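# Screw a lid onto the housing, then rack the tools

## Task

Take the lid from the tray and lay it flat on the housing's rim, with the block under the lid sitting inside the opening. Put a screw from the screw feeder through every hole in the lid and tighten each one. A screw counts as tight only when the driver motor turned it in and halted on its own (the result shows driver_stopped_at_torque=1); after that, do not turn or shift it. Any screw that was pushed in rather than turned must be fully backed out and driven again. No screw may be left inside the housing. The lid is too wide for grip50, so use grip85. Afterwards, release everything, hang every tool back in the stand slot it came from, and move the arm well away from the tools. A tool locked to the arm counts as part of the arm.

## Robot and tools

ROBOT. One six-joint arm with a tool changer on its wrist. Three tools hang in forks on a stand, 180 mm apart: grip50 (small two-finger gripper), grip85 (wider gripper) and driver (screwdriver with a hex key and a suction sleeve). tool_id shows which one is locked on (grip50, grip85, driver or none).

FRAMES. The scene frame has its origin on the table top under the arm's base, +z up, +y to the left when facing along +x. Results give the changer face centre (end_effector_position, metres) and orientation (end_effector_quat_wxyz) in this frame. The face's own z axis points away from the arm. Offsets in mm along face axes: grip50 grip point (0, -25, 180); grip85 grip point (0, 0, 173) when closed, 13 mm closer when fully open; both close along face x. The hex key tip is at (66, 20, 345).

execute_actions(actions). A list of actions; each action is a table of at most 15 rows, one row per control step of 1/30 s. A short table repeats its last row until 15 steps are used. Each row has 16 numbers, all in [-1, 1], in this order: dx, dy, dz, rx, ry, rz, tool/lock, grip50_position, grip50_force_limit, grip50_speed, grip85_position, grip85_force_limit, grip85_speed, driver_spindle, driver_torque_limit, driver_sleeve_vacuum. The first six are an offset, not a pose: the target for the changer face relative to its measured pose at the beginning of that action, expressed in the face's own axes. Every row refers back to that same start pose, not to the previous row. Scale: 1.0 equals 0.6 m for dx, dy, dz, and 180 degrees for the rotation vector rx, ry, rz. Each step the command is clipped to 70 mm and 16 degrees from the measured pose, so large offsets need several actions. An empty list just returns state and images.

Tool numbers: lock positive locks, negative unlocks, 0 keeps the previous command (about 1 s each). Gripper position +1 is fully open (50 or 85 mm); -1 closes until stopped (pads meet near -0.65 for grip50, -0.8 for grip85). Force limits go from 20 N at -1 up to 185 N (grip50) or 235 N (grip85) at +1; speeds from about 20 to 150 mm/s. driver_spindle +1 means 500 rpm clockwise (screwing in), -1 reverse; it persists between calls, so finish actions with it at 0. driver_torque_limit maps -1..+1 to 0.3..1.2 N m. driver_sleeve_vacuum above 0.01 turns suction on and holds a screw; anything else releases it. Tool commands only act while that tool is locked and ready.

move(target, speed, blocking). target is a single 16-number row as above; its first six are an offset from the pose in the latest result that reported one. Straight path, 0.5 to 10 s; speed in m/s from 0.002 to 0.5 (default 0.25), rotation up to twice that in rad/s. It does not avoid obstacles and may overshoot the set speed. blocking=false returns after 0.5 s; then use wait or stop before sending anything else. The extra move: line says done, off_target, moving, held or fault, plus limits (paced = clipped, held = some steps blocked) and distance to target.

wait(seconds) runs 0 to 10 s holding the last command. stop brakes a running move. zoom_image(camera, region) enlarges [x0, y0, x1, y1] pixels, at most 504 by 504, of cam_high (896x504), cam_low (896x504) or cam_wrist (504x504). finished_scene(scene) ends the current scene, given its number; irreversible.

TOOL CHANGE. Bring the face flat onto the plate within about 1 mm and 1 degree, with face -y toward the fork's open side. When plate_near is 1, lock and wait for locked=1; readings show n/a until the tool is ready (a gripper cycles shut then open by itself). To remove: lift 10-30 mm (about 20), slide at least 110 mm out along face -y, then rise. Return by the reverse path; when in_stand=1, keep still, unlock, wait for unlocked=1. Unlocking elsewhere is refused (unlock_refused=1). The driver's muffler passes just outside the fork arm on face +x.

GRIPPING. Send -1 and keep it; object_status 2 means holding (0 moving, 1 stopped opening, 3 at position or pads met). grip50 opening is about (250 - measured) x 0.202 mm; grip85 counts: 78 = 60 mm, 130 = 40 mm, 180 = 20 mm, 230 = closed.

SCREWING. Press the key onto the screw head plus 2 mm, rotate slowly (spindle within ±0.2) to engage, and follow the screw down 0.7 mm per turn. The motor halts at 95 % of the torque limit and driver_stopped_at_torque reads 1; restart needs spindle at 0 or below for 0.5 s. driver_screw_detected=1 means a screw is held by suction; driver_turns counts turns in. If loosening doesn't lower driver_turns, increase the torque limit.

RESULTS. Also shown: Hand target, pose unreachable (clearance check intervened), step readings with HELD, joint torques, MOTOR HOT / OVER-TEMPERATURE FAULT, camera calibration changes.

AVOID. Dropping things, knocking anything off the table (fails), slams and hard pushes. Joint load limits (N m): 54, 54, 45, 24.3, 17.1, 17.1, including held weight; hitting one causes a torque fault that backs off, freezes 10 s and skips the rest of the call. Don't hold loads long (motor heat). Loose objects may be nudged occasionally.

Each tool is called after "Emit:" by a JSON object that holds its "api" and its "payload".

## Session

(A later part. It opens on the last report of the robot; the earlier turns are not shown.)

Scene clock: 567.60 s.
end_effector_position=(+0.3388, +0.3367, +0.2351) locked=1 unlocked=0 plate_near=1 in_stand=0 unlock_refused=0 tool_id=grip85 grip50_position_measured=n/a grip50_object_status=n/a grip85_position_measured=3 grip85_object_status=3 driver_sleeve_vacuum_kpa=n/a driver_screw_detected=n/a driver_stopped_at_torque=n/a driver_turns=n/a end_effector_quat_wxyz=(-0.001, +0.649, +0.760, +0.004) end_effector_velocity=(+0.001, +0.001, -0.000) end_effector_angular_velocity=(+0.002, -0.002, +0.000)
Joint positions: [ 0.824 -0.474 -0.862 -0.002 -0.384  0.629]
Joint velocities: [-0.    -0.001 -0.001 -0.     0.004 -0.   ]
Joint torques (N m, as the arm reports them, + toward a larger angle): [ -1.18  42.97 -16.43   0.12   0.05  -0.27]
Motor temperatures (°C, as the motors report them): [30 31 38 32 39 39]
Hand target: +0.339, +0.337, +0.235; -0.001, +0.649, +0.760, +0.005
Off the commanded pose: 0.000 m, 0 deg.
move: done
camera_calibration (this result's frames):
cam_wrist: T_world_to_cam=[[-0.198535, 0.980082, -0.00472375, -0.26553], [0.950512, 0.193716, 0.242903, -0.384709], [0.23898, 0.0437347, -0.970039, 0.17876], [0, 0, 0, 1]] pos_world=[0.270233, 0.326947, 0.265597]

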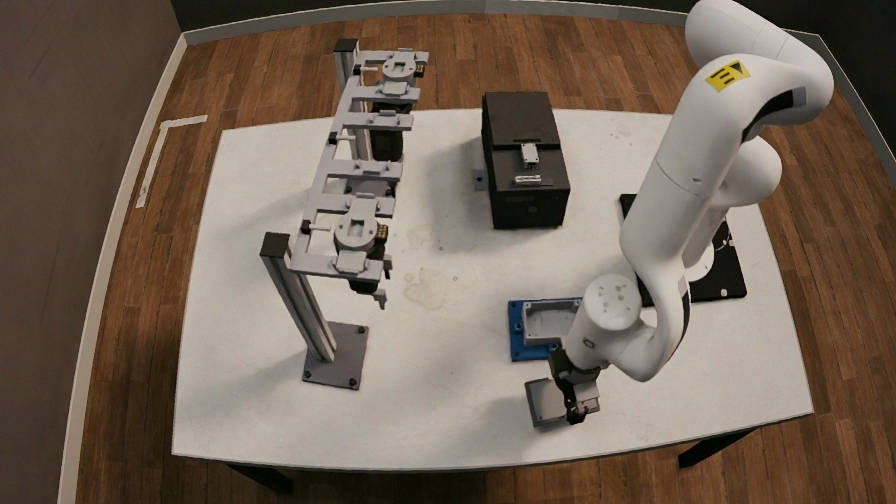

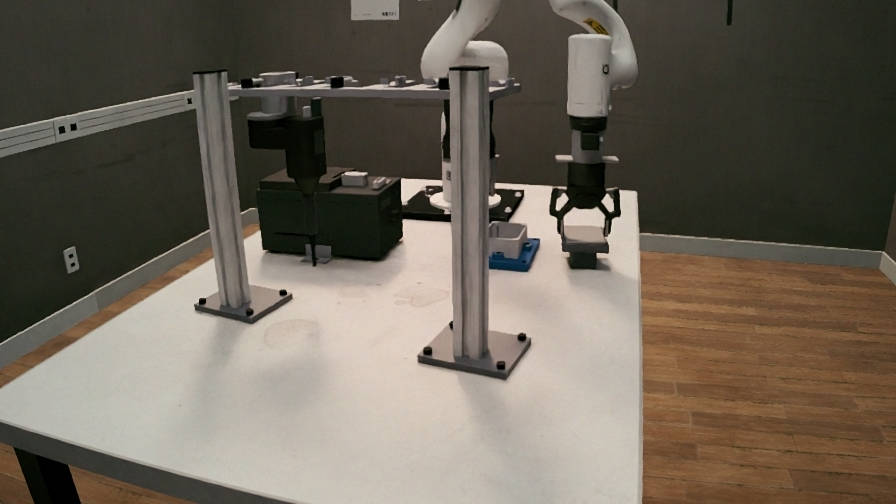

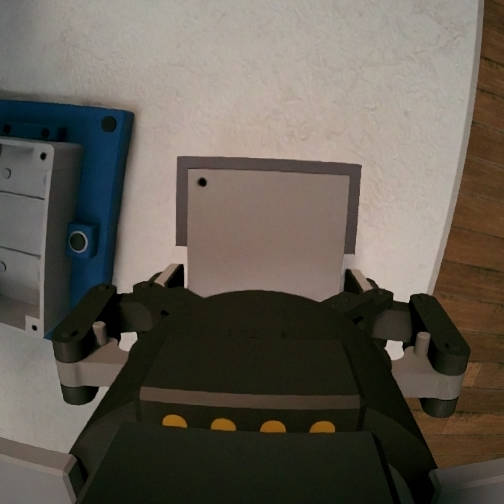

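Emit:
{"api": "execute_actions", "payload": {"actions": [[[0,0,0.005,0,0,0,0,0,0,0,1,0,0,0,0,0]],[[0,0,0,0,0,0,0,0,0,0,-1,0,-0.6,0,0,0]],[[0,0,0,0,0,0,0,0,0,0,-1,0,-0.6,0,0,0]]]}}

Emit:
{"api": "zoom_image", "payload": {"camera": "cam_low", "region": [540, 190, 630, 270]}}

Scene clock: 578.47 s.
end_effector_position=(+0.3389, +0.3367, +0.2330) locked=1 unlocked=0 plate_near=1 in_stand=0 unlock_refused=0 tool_id=grip85 grip50_position_measured=n/a grip50_object_status=n/a grip85_position_measured=26 grip85_object_status=2 driver_sleeve_vacuum_kpa=n/a driver_screw_detected=n/a driver_stopped_at_torque=n/a driver_turns=n/a end_effector_quat_wxyz=(-0.001, +0.650, +0.760, +0.004) end_effector_velocity=(+0.000, -0.000, -0.000) end_effector_angular_velocity=(-0.000, +0.000, -0.001)
Joint positions: [ 0.824 -0.479 -0.863 -0.002 -0.38   0.63 ]
Joint velocities: [-0.001 -0.001 -0.     0.001 -0.     0.   ]
Joint torques (N m, as the arm reports them, + toward a larger angle): [  1.71  23.79 -12.44   0.     4.17  -0.36]
Motor temperatures (°C, as the motors report them): [30 31 37 32 39 39]
Hand target: +0.339, +0.337, +0.233; -0.001, +0.650, +0.760, +0.004
Off the commanded pose: 0.000 m, 0 deg.
Step readings (end_effector_position; steps 1 to 15: 1st action; 16 to 30: 2nd action; 31 to 45: 3rd action):
0: (+0.3388, +0.3367, +0.2351)
1: (+0.3388, +0.3367, +0.2350)
2: (+0.3388, +0.3368, +0.2347)
4: (+0.3388, +0.3367, +0.2332)
8: (+0.3387, +0.3367, +0.2321)
15: (+0.3388, +0.3367, +0.2321)
16: (+0.3388, +0.3367, +0.2321)
17: (+0.3388, +0.3367, +0.2321)
19: (+0.3388, +0.3367, +0.2321)
23: (+0.3389, +0.3367, +0.2329)
30: (+0.3389, +0.3367, +0.2329)
31: (+0.3389, +0.3367, +0.2329)
32: (+0.3389, +0.3367, +0.2330)
34: (+0.3389, +0.3367, +0.2330)
38: (+0.3389, +0.3367, +0.2330)
45: end_effector_position above
camera_calibration (this result's frames):
cam_wrist: T_world_to_cam=[[-0.198357, 0.980115, -0.00531534, -0.265472], [0.950717, 0.193721, 0.242095, -0.384193], [0.23831, 0.0429679, -0.970238, 0.17718], [0, 0, 0, 1]] pos_world=[0.270377, 0.327006, 0.263507]

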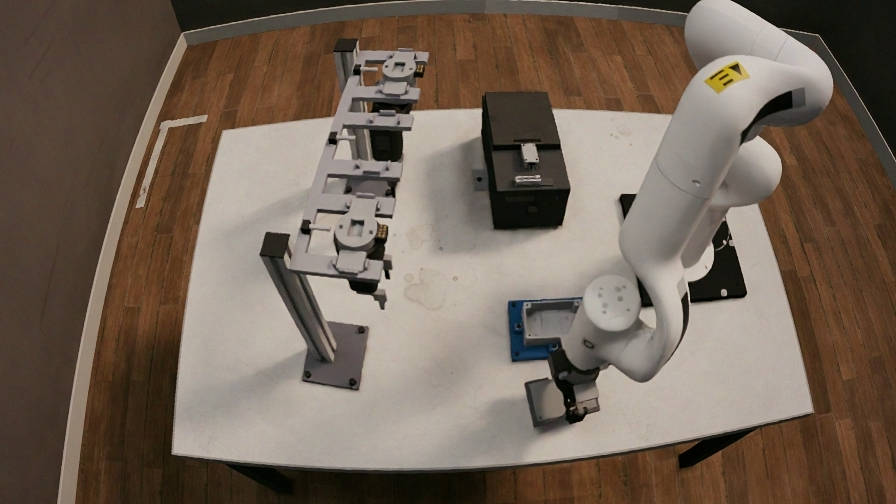

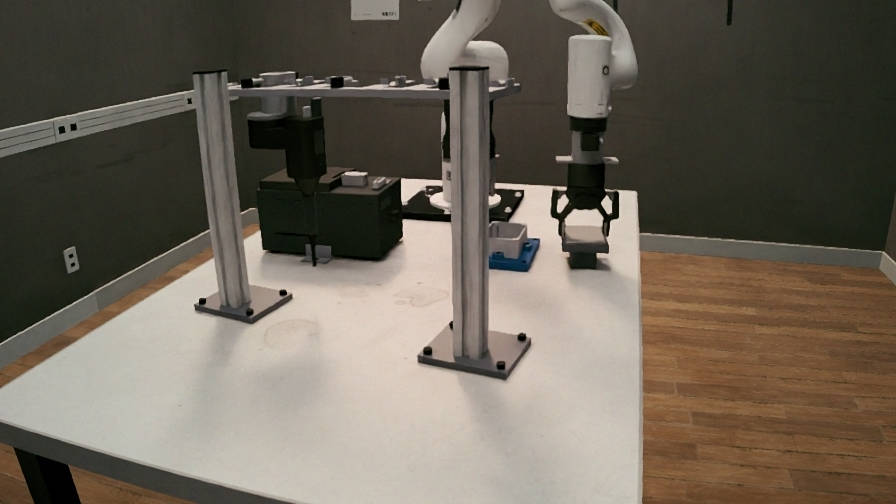

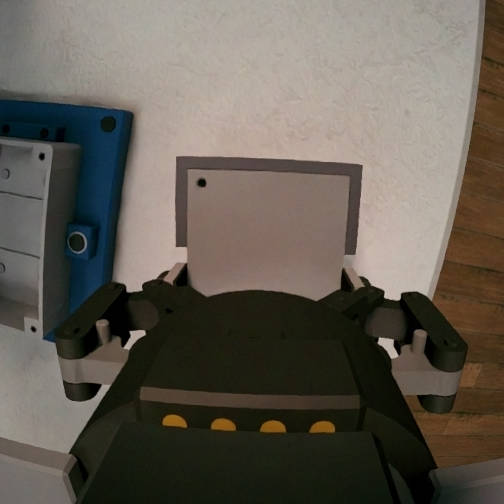

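Region (540, 190, 630, 270) of cam_low's 896x504 image, scaled by 5.600, with more detail than that image has.

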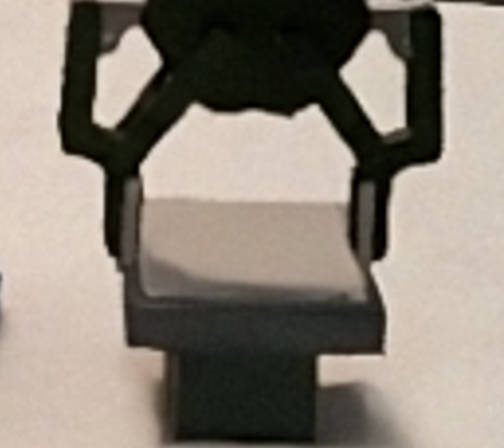

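Emit:
{"api": "move", "payload": {"target": [0,0,-0.14,0,0,0,0,0,0,0,-1,0,-0.6,0,0,0], "speed": 0.1}}

Emit:
{"api": "zoom_image", "payload": {"camera": "cam_low", "region": [480, 150, 660, 290]}}

Scene clock: 590.60 s.
end_effector_position=(+0.3385, +0.3361, +0.3167) locked=1 unlocked=0 plate_near=1 in_stand=0 unlock_refused=0 tool_id=grip85 grip50_position_measured=n/a grip50_object_status=n/a grip85_position_measured=27 grip85_object_status=2 driver_sleeve_vacuum_kpa=n/a driver_screw_detected=n/a driver_stopped_at_torque=n/a driver_turns=n/a end_effector_quat_wxyz=(-0.001, +0.649, +0.760, +0.004) end_effector_velocity=(+0.001, +0.001, +0.001) end_effector_angular_velocity=(+0.002, -0.002, +0.001)
Joint positions: [ 0.824 -0.321 -0.887 -0.001 -0.563  0.628]
Joint velocities: [ 0.     0.001 -0.002 -0.001  0.     0.   ]
Joint torques (N m, as the arm reports them, + toward a larger angle): [ -2.58  40.41 -19.47   0.12   0.03  -0.23]
Motor temperatures (°C, as the motors report them): [30 31 37 32 40 39]
Hand target: +0.339, +0.336, +0.317; -0.001, +0.649, +0.760, +0.004
Off the commanded pose: 0.000 m, 0 deg.
move: done
camera_calibration (this result's frames):
cam_wrist: T_world_to_cam=[[-0.198507, 0.980085, -0.00535807, -0.264453], [0.950817, 0.1939, 0.241556, -0.403906], [0.237784, 0.042856, -0.970372, 0.258792], [0, 0, 0, 1]] pos_world=[0.270008, 0.326413, 0.347274]

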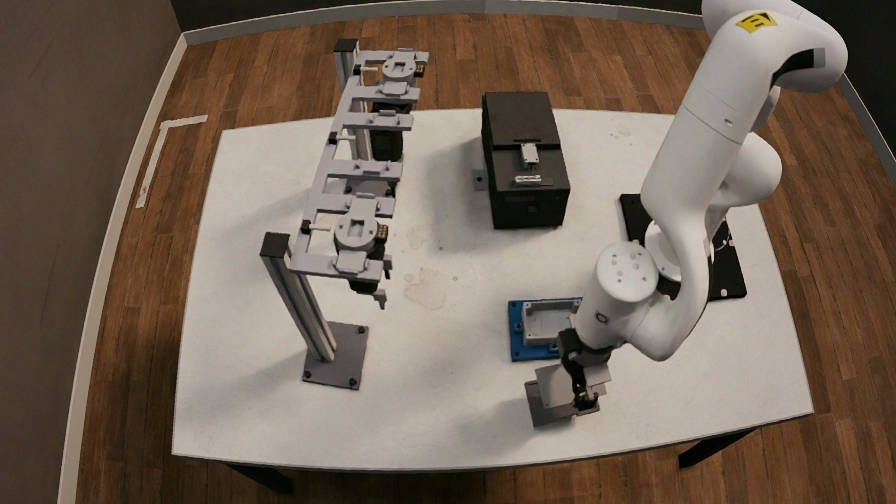

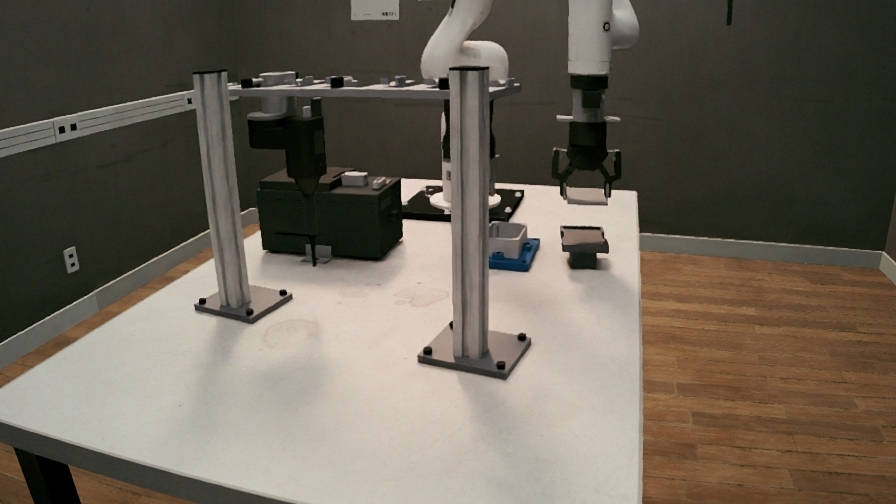

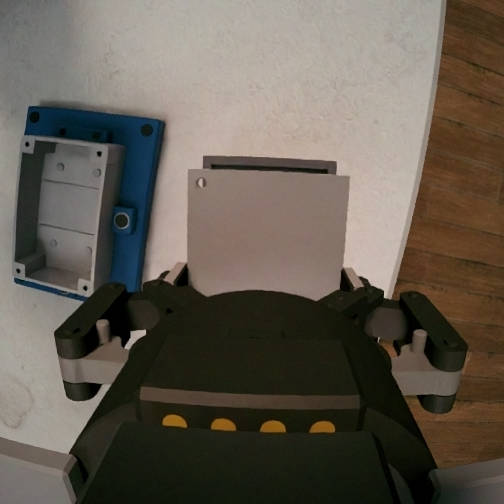

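Region (480, 150, 660, 290) of cam_low's 896x504 image, scaled by 2.800, with more detail than that image has.

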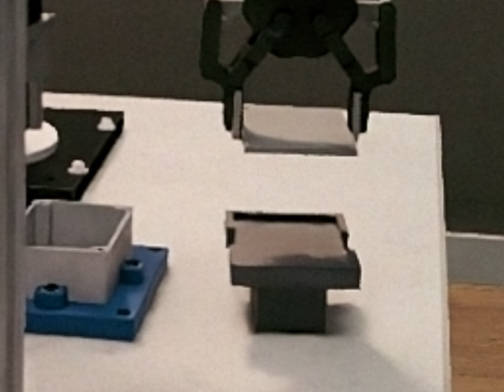

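Emit:
{"api": "move", "payload": {"target": [-0.2737,-0.0407,0.028,0,0,0.0478,0,0,0,0,-1,0,-0.6,0,0,0], "speed": 0.2}}

Emit:
{"api": "zoom_image", "payload": {"camera": "cam_wrist", "region": [130, 100, 400, 300]}}

Emit:
{"api": "zoom_image", "payload": {"camera": "cam_low", "region": [470, 150, 610, 290]}}

Scene clock: 685.23 s.
end_effector_position=(+0.3401, +0.1704, +0.2990) locked=1 unlocked=0 plate_near=1 in_stand=0 unlock_refused=0 tool_id=grip85 grip50_position_measured=n/a grip50_object_status=n/a grip85_position_measured=27 grip85_object_status=2 driver_sleeve_vacuum_kpa=n/a driver_screw_detected=n/a driver_stopped_at_torque=n/a driver_turns=n/a end_effector_quat_wxyz=(-0.001, +0.705, +0.710, +0.004) end_effector_velocity=(-0.000, -0.002, +0.000) end_effector_angular_velocity=(-0.000, +0.001, +0.000)
Joint positions: [ 0.508 -0.14  -0.609 -0.001 -0.466  0.462]
Joint velocities: [-0.004  0.002  0.002  0.001 -0.001 -0.004]
Joint torques (N m, as the arm reports them, + toward a larger angle): [ -2.3   28.84 -17.98  -0.21   0.05  -0.25]
Motor temperatures (°C, as the motors report them): [30 31 38 32 39 39]
Hand target: +0.340, +0.170, +0.299; -0.001, +0.705, +0.709, +0.004
Off the commanded pose: 0.000 m, 0 deg.
move: done
camera_calibration (this result's frames):
cam_wrist: T_world_to_cam=[[-0.0498282, 0.998745, -0.00501084, -0.15568], [0.969153, 0.0495631, 0.241427, -0.35058], [0.241372, 0.00717359, -0.970406, 0.253191], [0, 0, 0, 1]] pos_world=[0.270895, 0.171044, 0.329557]

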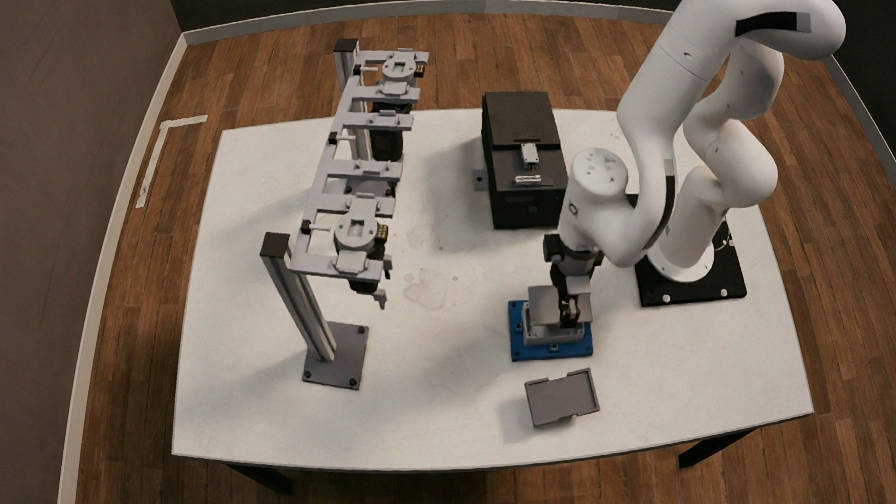

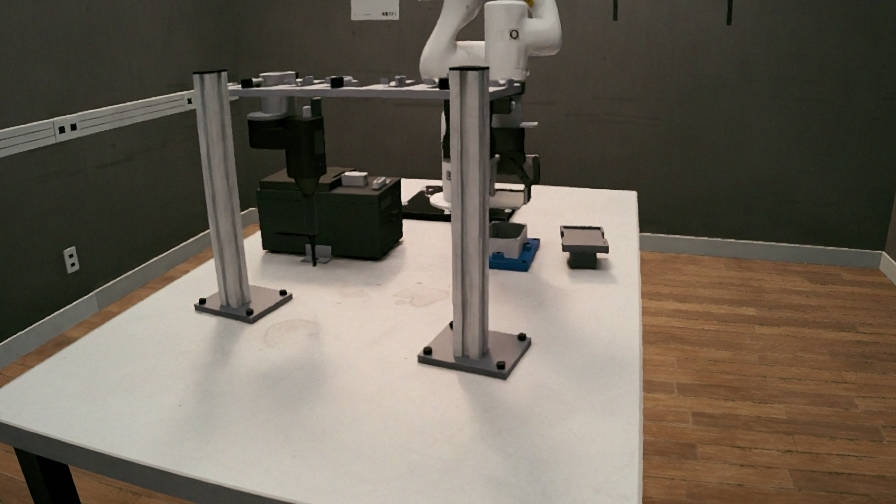

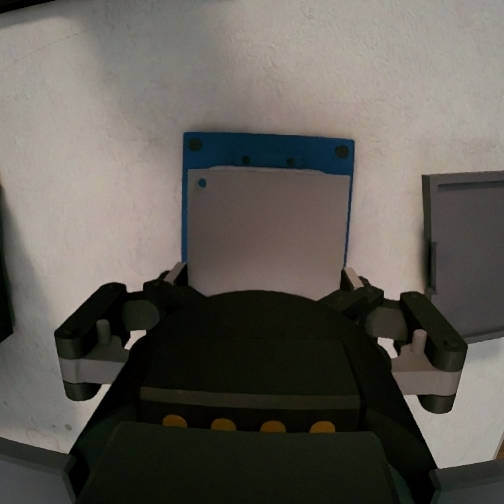

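Region (130, 100, 400, 300) of cam_wrist's 504x504 image, scaled by 1.867, with more detail than that image has; it fills the top 373 rows of this view, and the rest is white.

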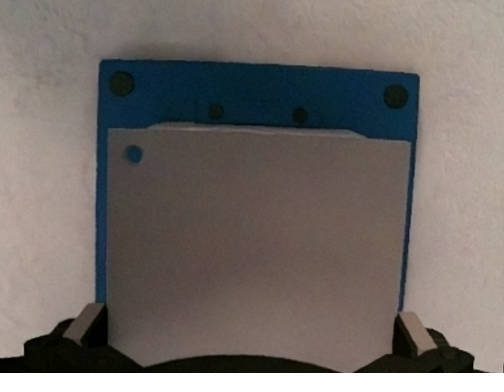

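Region (470, 150, 610, 290) of cam_low's 896x504 image, scaled by 3.600, with more detail than that image has.

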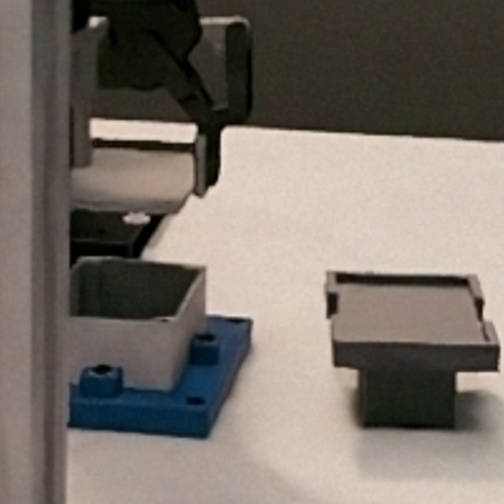

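Emit:
{"api": "zoom_image", "payload": {"camera": "cam_low", "region": [490, 170, 550, 250]}}

Emit:
{"api": "zoom_image", "payload": {"camera": "cam_high", "region": [500, 260, 620, 370]}}

Region (490, 170, 550, 250) of cam_low's 896x504 image, scaled by 6.300, with more detail than that image has; it fills the left 378 columns of this view, and the rest is white.

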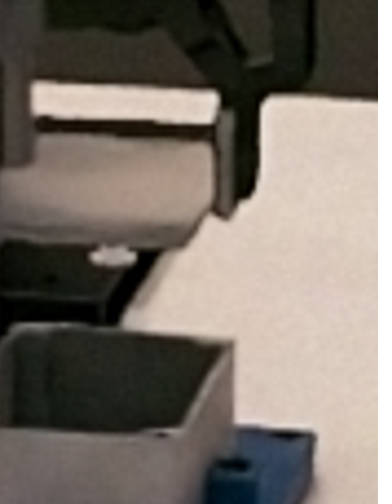

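Region (500, 260, 620, 370) of cam_high's 896x504 image, scaled by 4.200, with more detail than that image has; it fills the top 462 rows of this view, and the rest is white.

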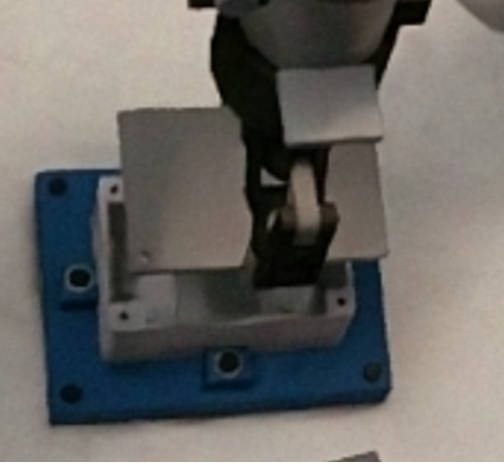

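Emit:
{"api": "move", "payload": {"target": [0,0,0.08,0,0,0,0,0,0,0,-1,0,-0.6,0,0,0], "speed": 0.08}}

Emit:
{"api": "zoom_image", "payload": {"camera": "cam_wrist", "region": [150, 120, 390, 300]}}

Emit:
{"api": "zoom_image", "payload": {"camera": "cam_low", "region": [485, 190, 555, 270]}}

Emit:
{"api": "zoom_image", "payload": {"camera": "cam_high", "region": [500, 270, 620, 370]}}

Scene clock: 731.57 s.
end_effector_position=(+0.3403, +0.1707, +0.2511) locked=1 unlocked=0 plate_near=1 in_stand=0 unlock_refused=0 tool_id=grip85 grip50_position_measured=n/a grip50_object_status=n/a grip85_position_measured=27 grip85_object_status=2 driver_sleeve_vacuum_kpa=n/a driver_screw_detected=n/a driver_stopped_at_torque=n/a driver_turns=n/a end_effector_quat_wxyz=(-0.001, +0.705, +0.710, +0.004) end_effector_velocity=(-0.000, -0.000, -0.001) end_effector_angular_velocity=(-0.000, +0.000, +0.000)
Joint positions: [ 0.508 -0.252 -0.593 -0.002 -0.337  0.463]
Joint velocities: [ 0.    -0.001  0.001 -0.     0.003 -0.   ]
Joint torques (N m, as the arm reports them, + toward a larger angle): [ -1.7   30.27 -15.8    0.22  -0.15  -0.19]
Motor temperatures (°C, as the motors report them): [30 31 38 32 39 39]
Hand target: +0.340, +0.171, +0.251; -0.001, +0.705, +0.710, +0.004
Off the commanded pose: 0.000 m, 0 deg.
move: done
camera_calibration (this result's frames):
cam_wrist: T_world_to_cam=[[-0.0497351, 0.99875, -0.00505268, -0.156232], [0.969062, 0.04948, 0.241807, -0.33935], [0.241755, 0.00712994, -0.970311, 0.206571], [0, 0, 0, 1]] pos_world=[0.271142, 0.171355, 0.281706]

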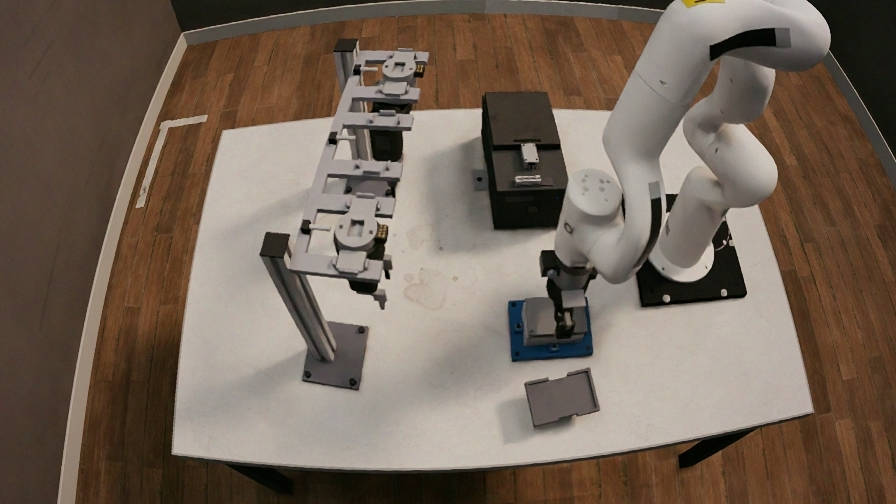

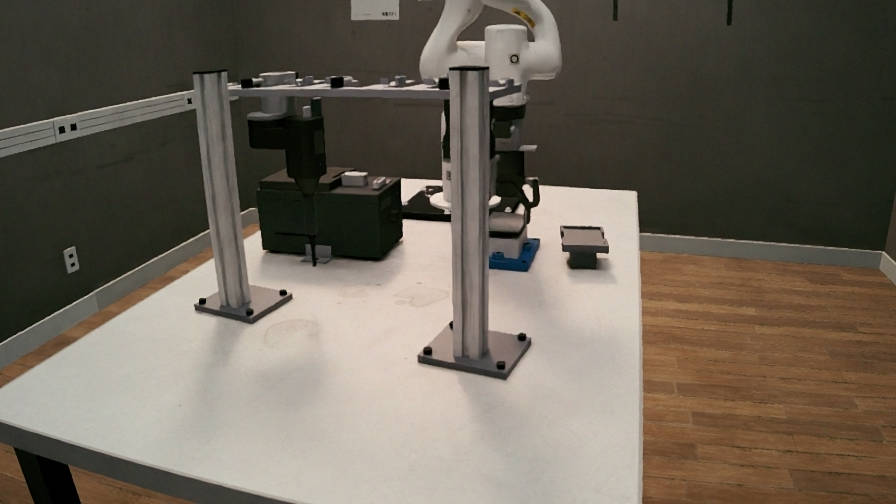

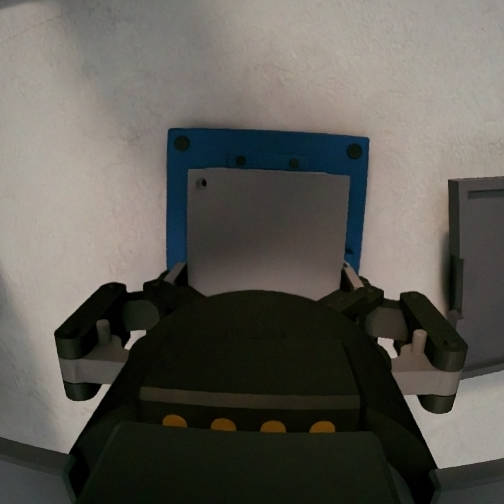

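Region (150, 120, 390, 300) of cam_wrist's 504x504 image, scaled by 2.100, with more detail than that image has; it fills the top 378 rows of this view, and the rest is white.

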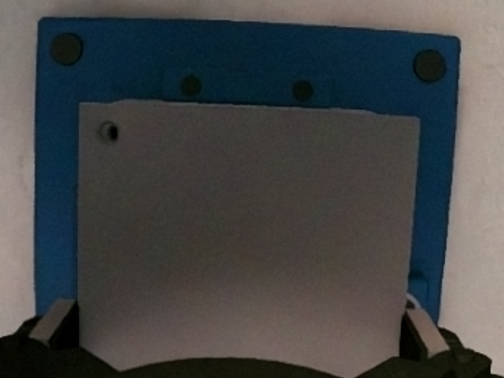

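Region (485, 190, 555, 270) of cam_low's 896x504 image, scaled by 6.300, with more detail than that image has; it fills the left 441 columns of this view, and the rest is white.

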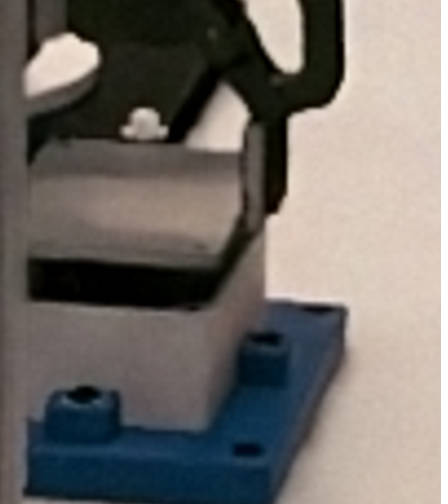

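Region (500, 270, 620, 370) of cam_high's 896x504 image, scaled by 4.200, with more detail than that image has.

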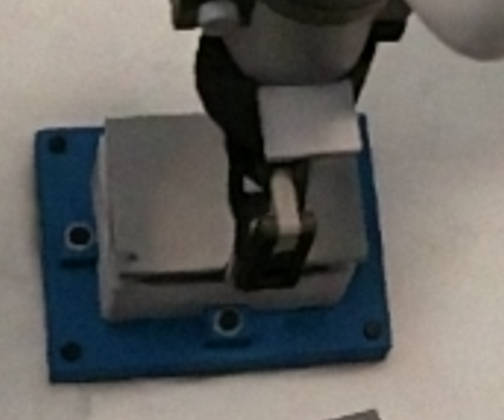

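Emit:
{"api": "move", "payload": {"target": [0,0,0.013,0,0,0,0,0,0,0,-1,0,-0.6,0,0,0], "speed": 0.02}}

Emit:
{"api": "zoom_image", "payload": {"camera": "cam_wrist", "region": [170, 150, 370, 290]}}

Emit:
{"api": "zoom_image", "payload": {"camera": "cam_low", "region": [485, 190, 555, 270]}}

Emit:
{"api": "zoom_image", "payload": {"camera": "cam_high", "region": [510, 280, 610, 360]}}

Scene clock: 754.93 s.
end_effector_position=(+0.3404, +0.1708, +0.2434) locked=1 unlocked=0 plate_near=1 in_stand=0 unlock_refused=0 tool_id=grip85 grip50_position_measured=n/a grip50_object_status=n/a grip85_position_measured=27 grip85_object_status=2 driver_sleeve_vacuum_kpa=n/a driver_screw_detected=n/a driver_stopped_at_torque=n/a driver_turns=n/a end_effector_quat_wxyz=(-0.001, +0.705, +0.710, +0.004) end_effector_velocity=(+0.000, -0.000, -0.000) end_effector_angular_velocity=(+0.001, -0.001, -0.001)
Joint positions: [ 0.508 -0.271 -0.591 -0.002 -0.316  0.463]
Joint velocities: [-0.001 -0.     0.     0.001  0.002 -0.   ]
Joint torques (N m, as the arm reports them, + toward a larger angle): [ -1.43  30.93 -15.95  -0.22   0.01  -0.3 ]
Motor temperatures (°C, as the motors report them): [30 31 38 32 39 39]
Hand target: +0.340, +0.171, +0.243; -0.001, +0.705, +0.710, +0.004
Off the commanded pose: 0.000 m, 0 deg.
move: done
camera_calibration (this result's frames):
cam_wrist: T_world_to_cam=[[-0.0497236, 0.99875, -0.00508529, -0.156309], [0.969061, 0.0494767, 0.241813, -0.337509], [0.241763, 0.00709587, -0.970309, 0.199046], [0, 0, 0, 1]] pos_world=[0.271172, 0.1714, 0.273956]

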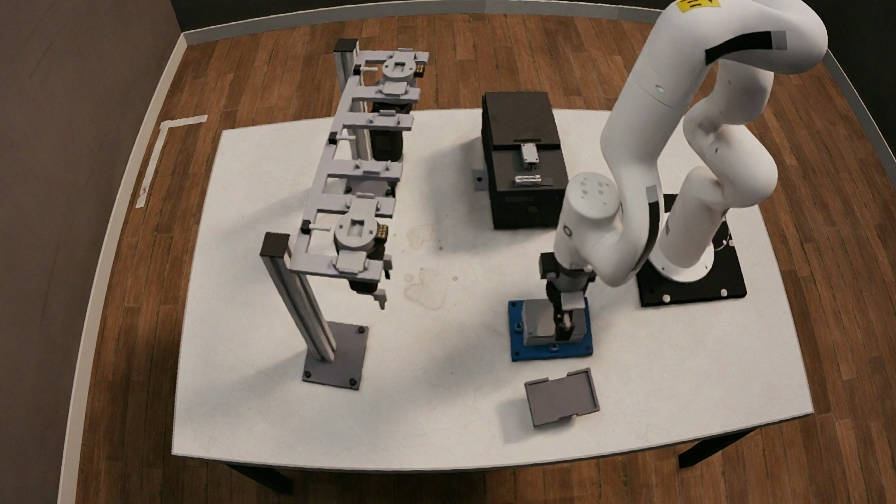

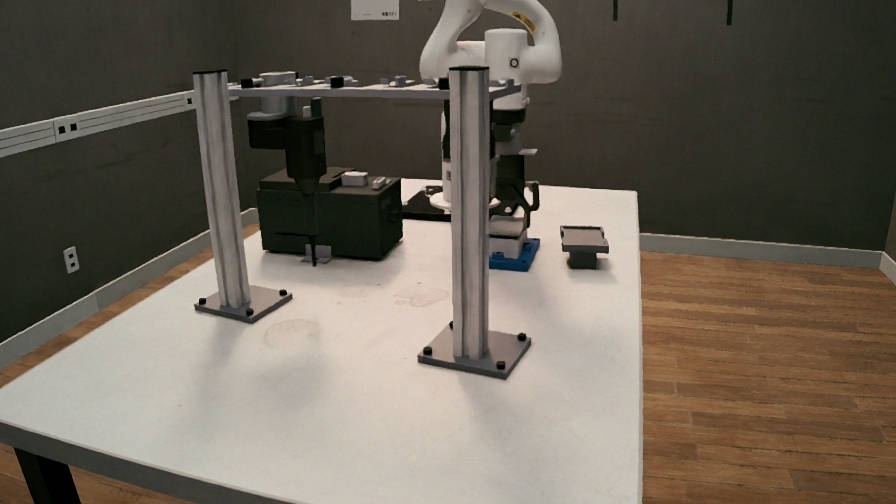

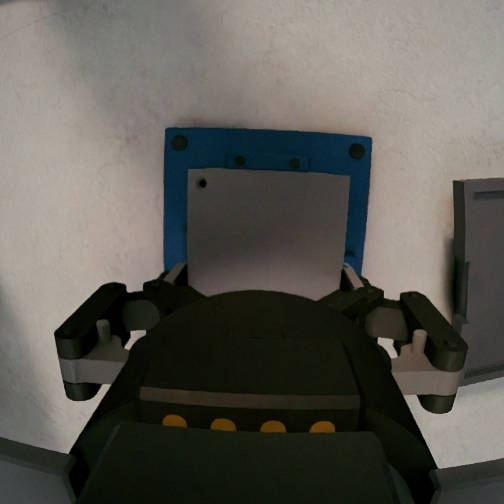

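Region (170, 150, 370, 290) of cam_wrist's 504x504 image, scaled by 2.520, with more detail than that image has; it fills the top 353 rows of this view, and the rest is white.

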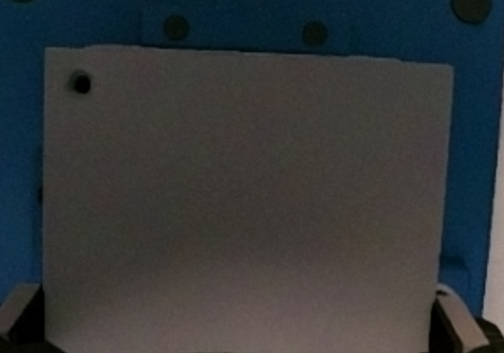

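Region (485, 190, 555, 270) of cam_low's 896x504 image, scaled by 6.300, with more detail than that image has; it fills the left 441 columns of this view, and the rest is white.

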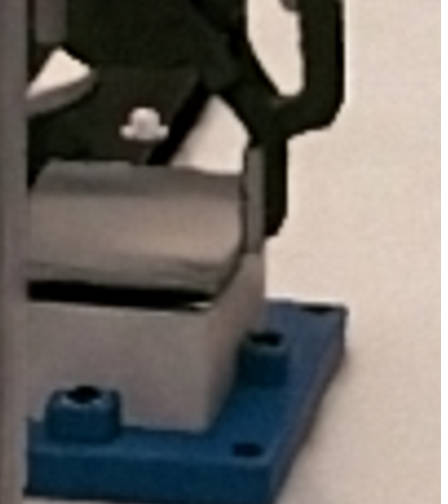

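Region (510, 280, 610, 360) of cam_high's 896x504 image, scaled by 5.040, with more detail than that image has; it fills the top 403 rows of this view, and the rest is white.

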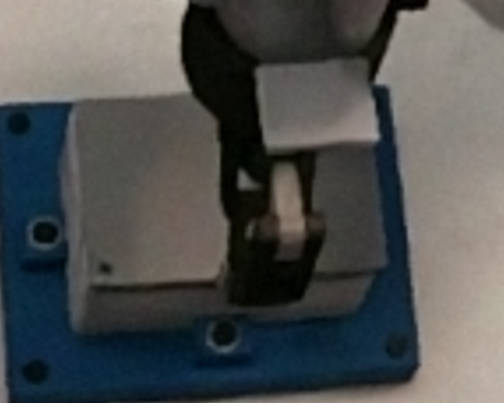

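Emit:
{"api": "move", "payload": {"target": [0,0,0.011,0,0,0,0,0,0,0,-1,0,-0.6,0,0,0], "speed": 0.01}}

Emit:
{"api": "zoom_image", "payload": {"camera": "cam_low", "region": [485, 190, 555, 270]}}

Emit:
{"api": "zoom_image", "payload": {"camera": "cam_high", "region": [510, 280, 610, 360]}}

Scene clock: 770.67 s.
end_effector_position=(+0.3407, +0.1709, +0.2386) locked=1 unlocked=0 plate_near=1 in_stand=0 unlock_refused=0 tool_id=grip85 grip50_position_measured=n/a grip50_object_status=n/a grip85_position_measured=27 grip85_object_status=2 driver_sleeve_vacuum_kpa=n/a driver_screw_detected=n/a driver_stopped_at_torque=n/a driver_turns=n/a end_effector_quat_wxyz=(-0.002, +0.705, +0.709, +0.002) end_effector_velocity=(-0.001, -0.001, -0.001) end_effector_angular_velocity=(-0.001, +0.002, +0.003)
Joint positions: [ 0.508 -0.285 -0.593 -0.002 -0.308  0.464]
Joint velocities: [-0.     0.     0.004 -0.     0.002 -0.003]
Joint torques (N m, as the arm reports them, + toward a larger angle): [  0.15 -12.66  -2.17   0.48   8.05  -1.08]
Motor temperatures (°C, as the motors report them): [30 31 38 32 39 39]
Hand target: +0.340, +0.171, +0.237; -0.001, +0.705, +0.710, +0.004
Off the commanded pose: 0.002 m, 0 deg.
move: done
camera_calibration (this result's frames):
cam_wrist: T_world_to_cam=[[-0.0495139, 0.998751, -0.00668521, -0.156143], [0.969855, 0.0496782, 0.238567, -0.336211], [0.238601, 0.00532869, -0.971103, 0.195914], [0, 0, 0, 1]] pos_world=[0.271599, 0.171606, 0.269417]

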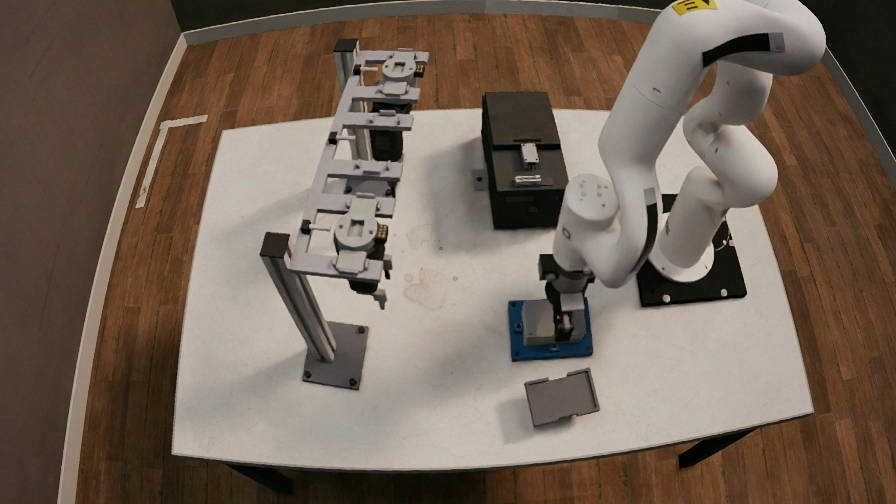

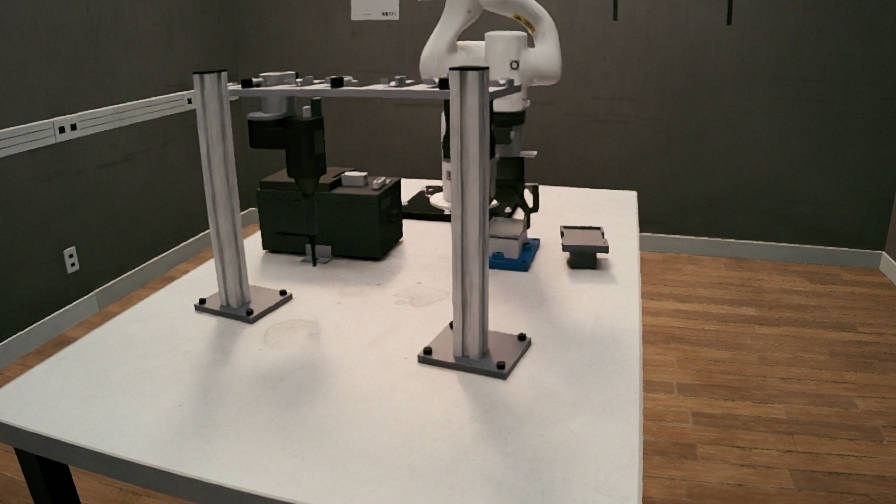

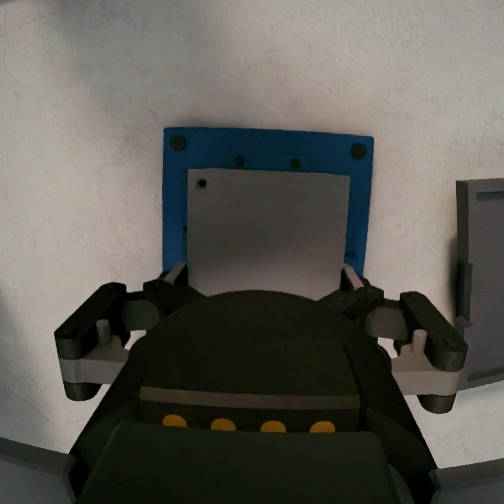

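Region (485, 190, 555, 270) of cam_low's 896x504 image, scaled by 6.300, with more detail than that image has; it fills the left 441 columns of this view, and the rest is white.

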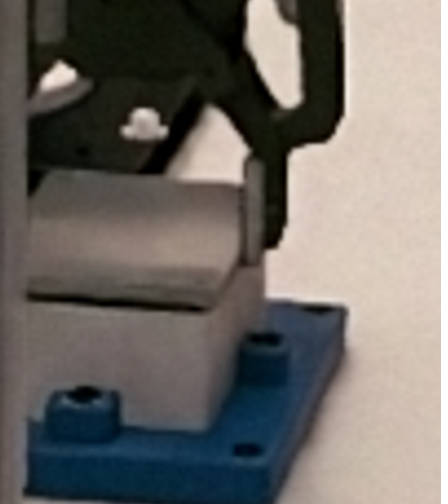

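Region (510, 280, 610, 360) of cam_high's 896x504 image, scaled by 5.040, with more detail than that image has; it fills the top 403 rows of this view, and the rest is white.

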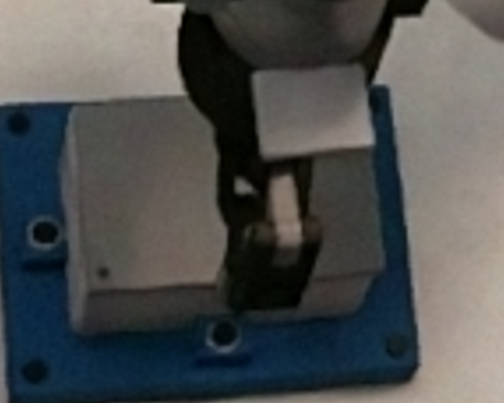

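Emit:
{"api": "execute_actions", "payload": {"actions": [[[0,0,-0.0015,0,0,0,0,0,0,0,-1,0,-0.6,0,0,0]]]}}

Emit:
{"api": "zoom_image", "payload": {"camera": "cam_low", "region": [505, 210, 545, 250]}}

Emit:
{"api": "zoom_image", "payload": {"camera": "cam_wrist", "region": [170, 150, 370, 290]}}

Scene clock: 778.50 s.
end_effector_position=(+0.3406, +0.1709, +0.2393) locked=1 unlocked=0 plate_near=1 in_stand=0 unlock_refused=0 tool_id=grip85 grip50_position_measured=n/a grip50_object_status=n/a grip85_position_measured=27 grip85_object_status=2 driver_sleeve_vacuum_kpa=n/a driver_screw_detected=n/a driver_stopped_at_torque=n/a driver_turns=n/a end_effector_quat_wxyz=(-0.002, +0.705, +0.709, +0.002) end_effector_velocity=(+0.000, -0.000, +0.000) end_effector_angular_velocity=(-0.001, +0.001, -0.000)
Joint positions: [ 0.508 -0.283 -0.593 -0.002 -0.31   0.464]
Joint velocities: [-0.     0.    -0.001 -0.001 -0.002  0.001]
Joint torques (N m, as the arm reports them, + toward a larger angle): [-0.45  9.05 -7.37  0.11  2.96 -0.48]
Motor temperatures (°C, as the motors report them): [30 31 37 32 40 39]
Hand target: +0.341, +0.171, +0.240; -0.002, +0.705, +0.709, +0.002
Off the commanded pose: 0.000 m, 0 deg.
Step readings (end_effector_position):
0: (+0.3405, +0.1709, +0.2386)
1: (+0.3405, +0.1709, +0.2386)
2: (+0.3406, +0.1709, +0.2389)
4: (+0.3405, +0.1709, +0.2392)
8: (+0.3405, +0.1709, +0.2393)
15: end_effector_position above
camera_calibration (this result's frames):
cam_wrist: T_world_to_cam=[[-0.0496025, 0.998747, -0.00658576, -0.156118], [0.969814, 0.0497396, 0.23872, -0.33632], [0.238748, 0.00545413, -0.971066, 0.196536], [0, 0, 0, 1]] pos_world=[0.271501, 0.171579, 0.270108]

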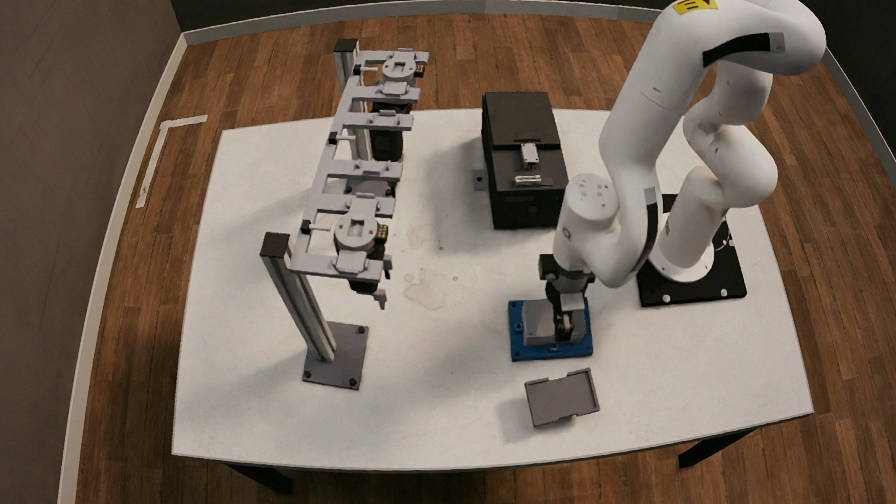

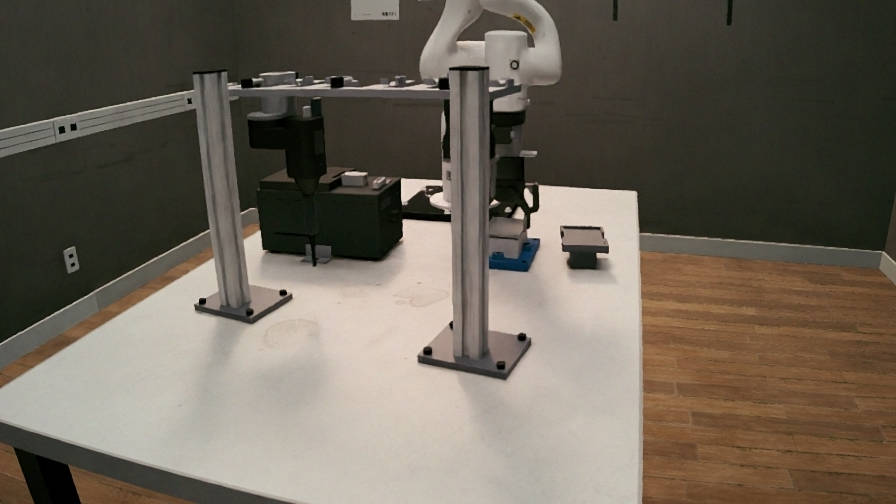

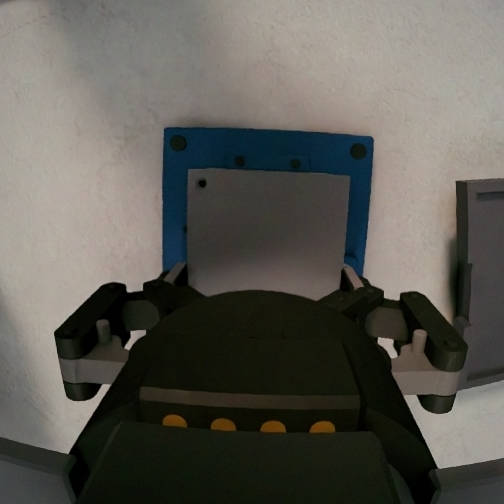

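Region (505, 210, 545, 250) of cam_low's 896x504 image, scaled by 12.600, with more detail than that image has.

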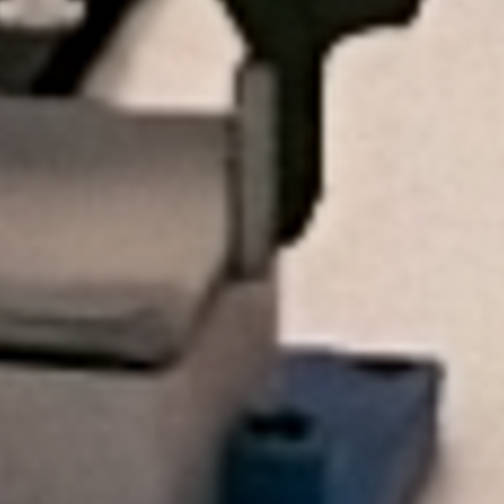

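Region (170, 150, 370, 290) of cam_wrist's 504x504 image, scaled by 2.520, with more detail than that image has; it fills the top 353 rows of this view, and the rest is white.

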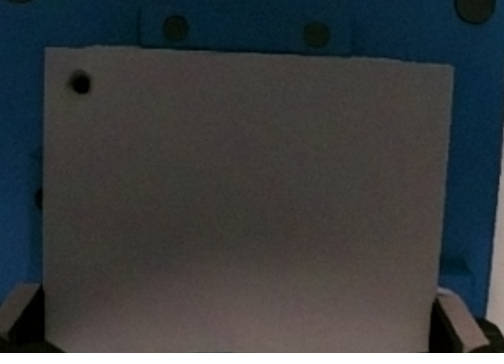

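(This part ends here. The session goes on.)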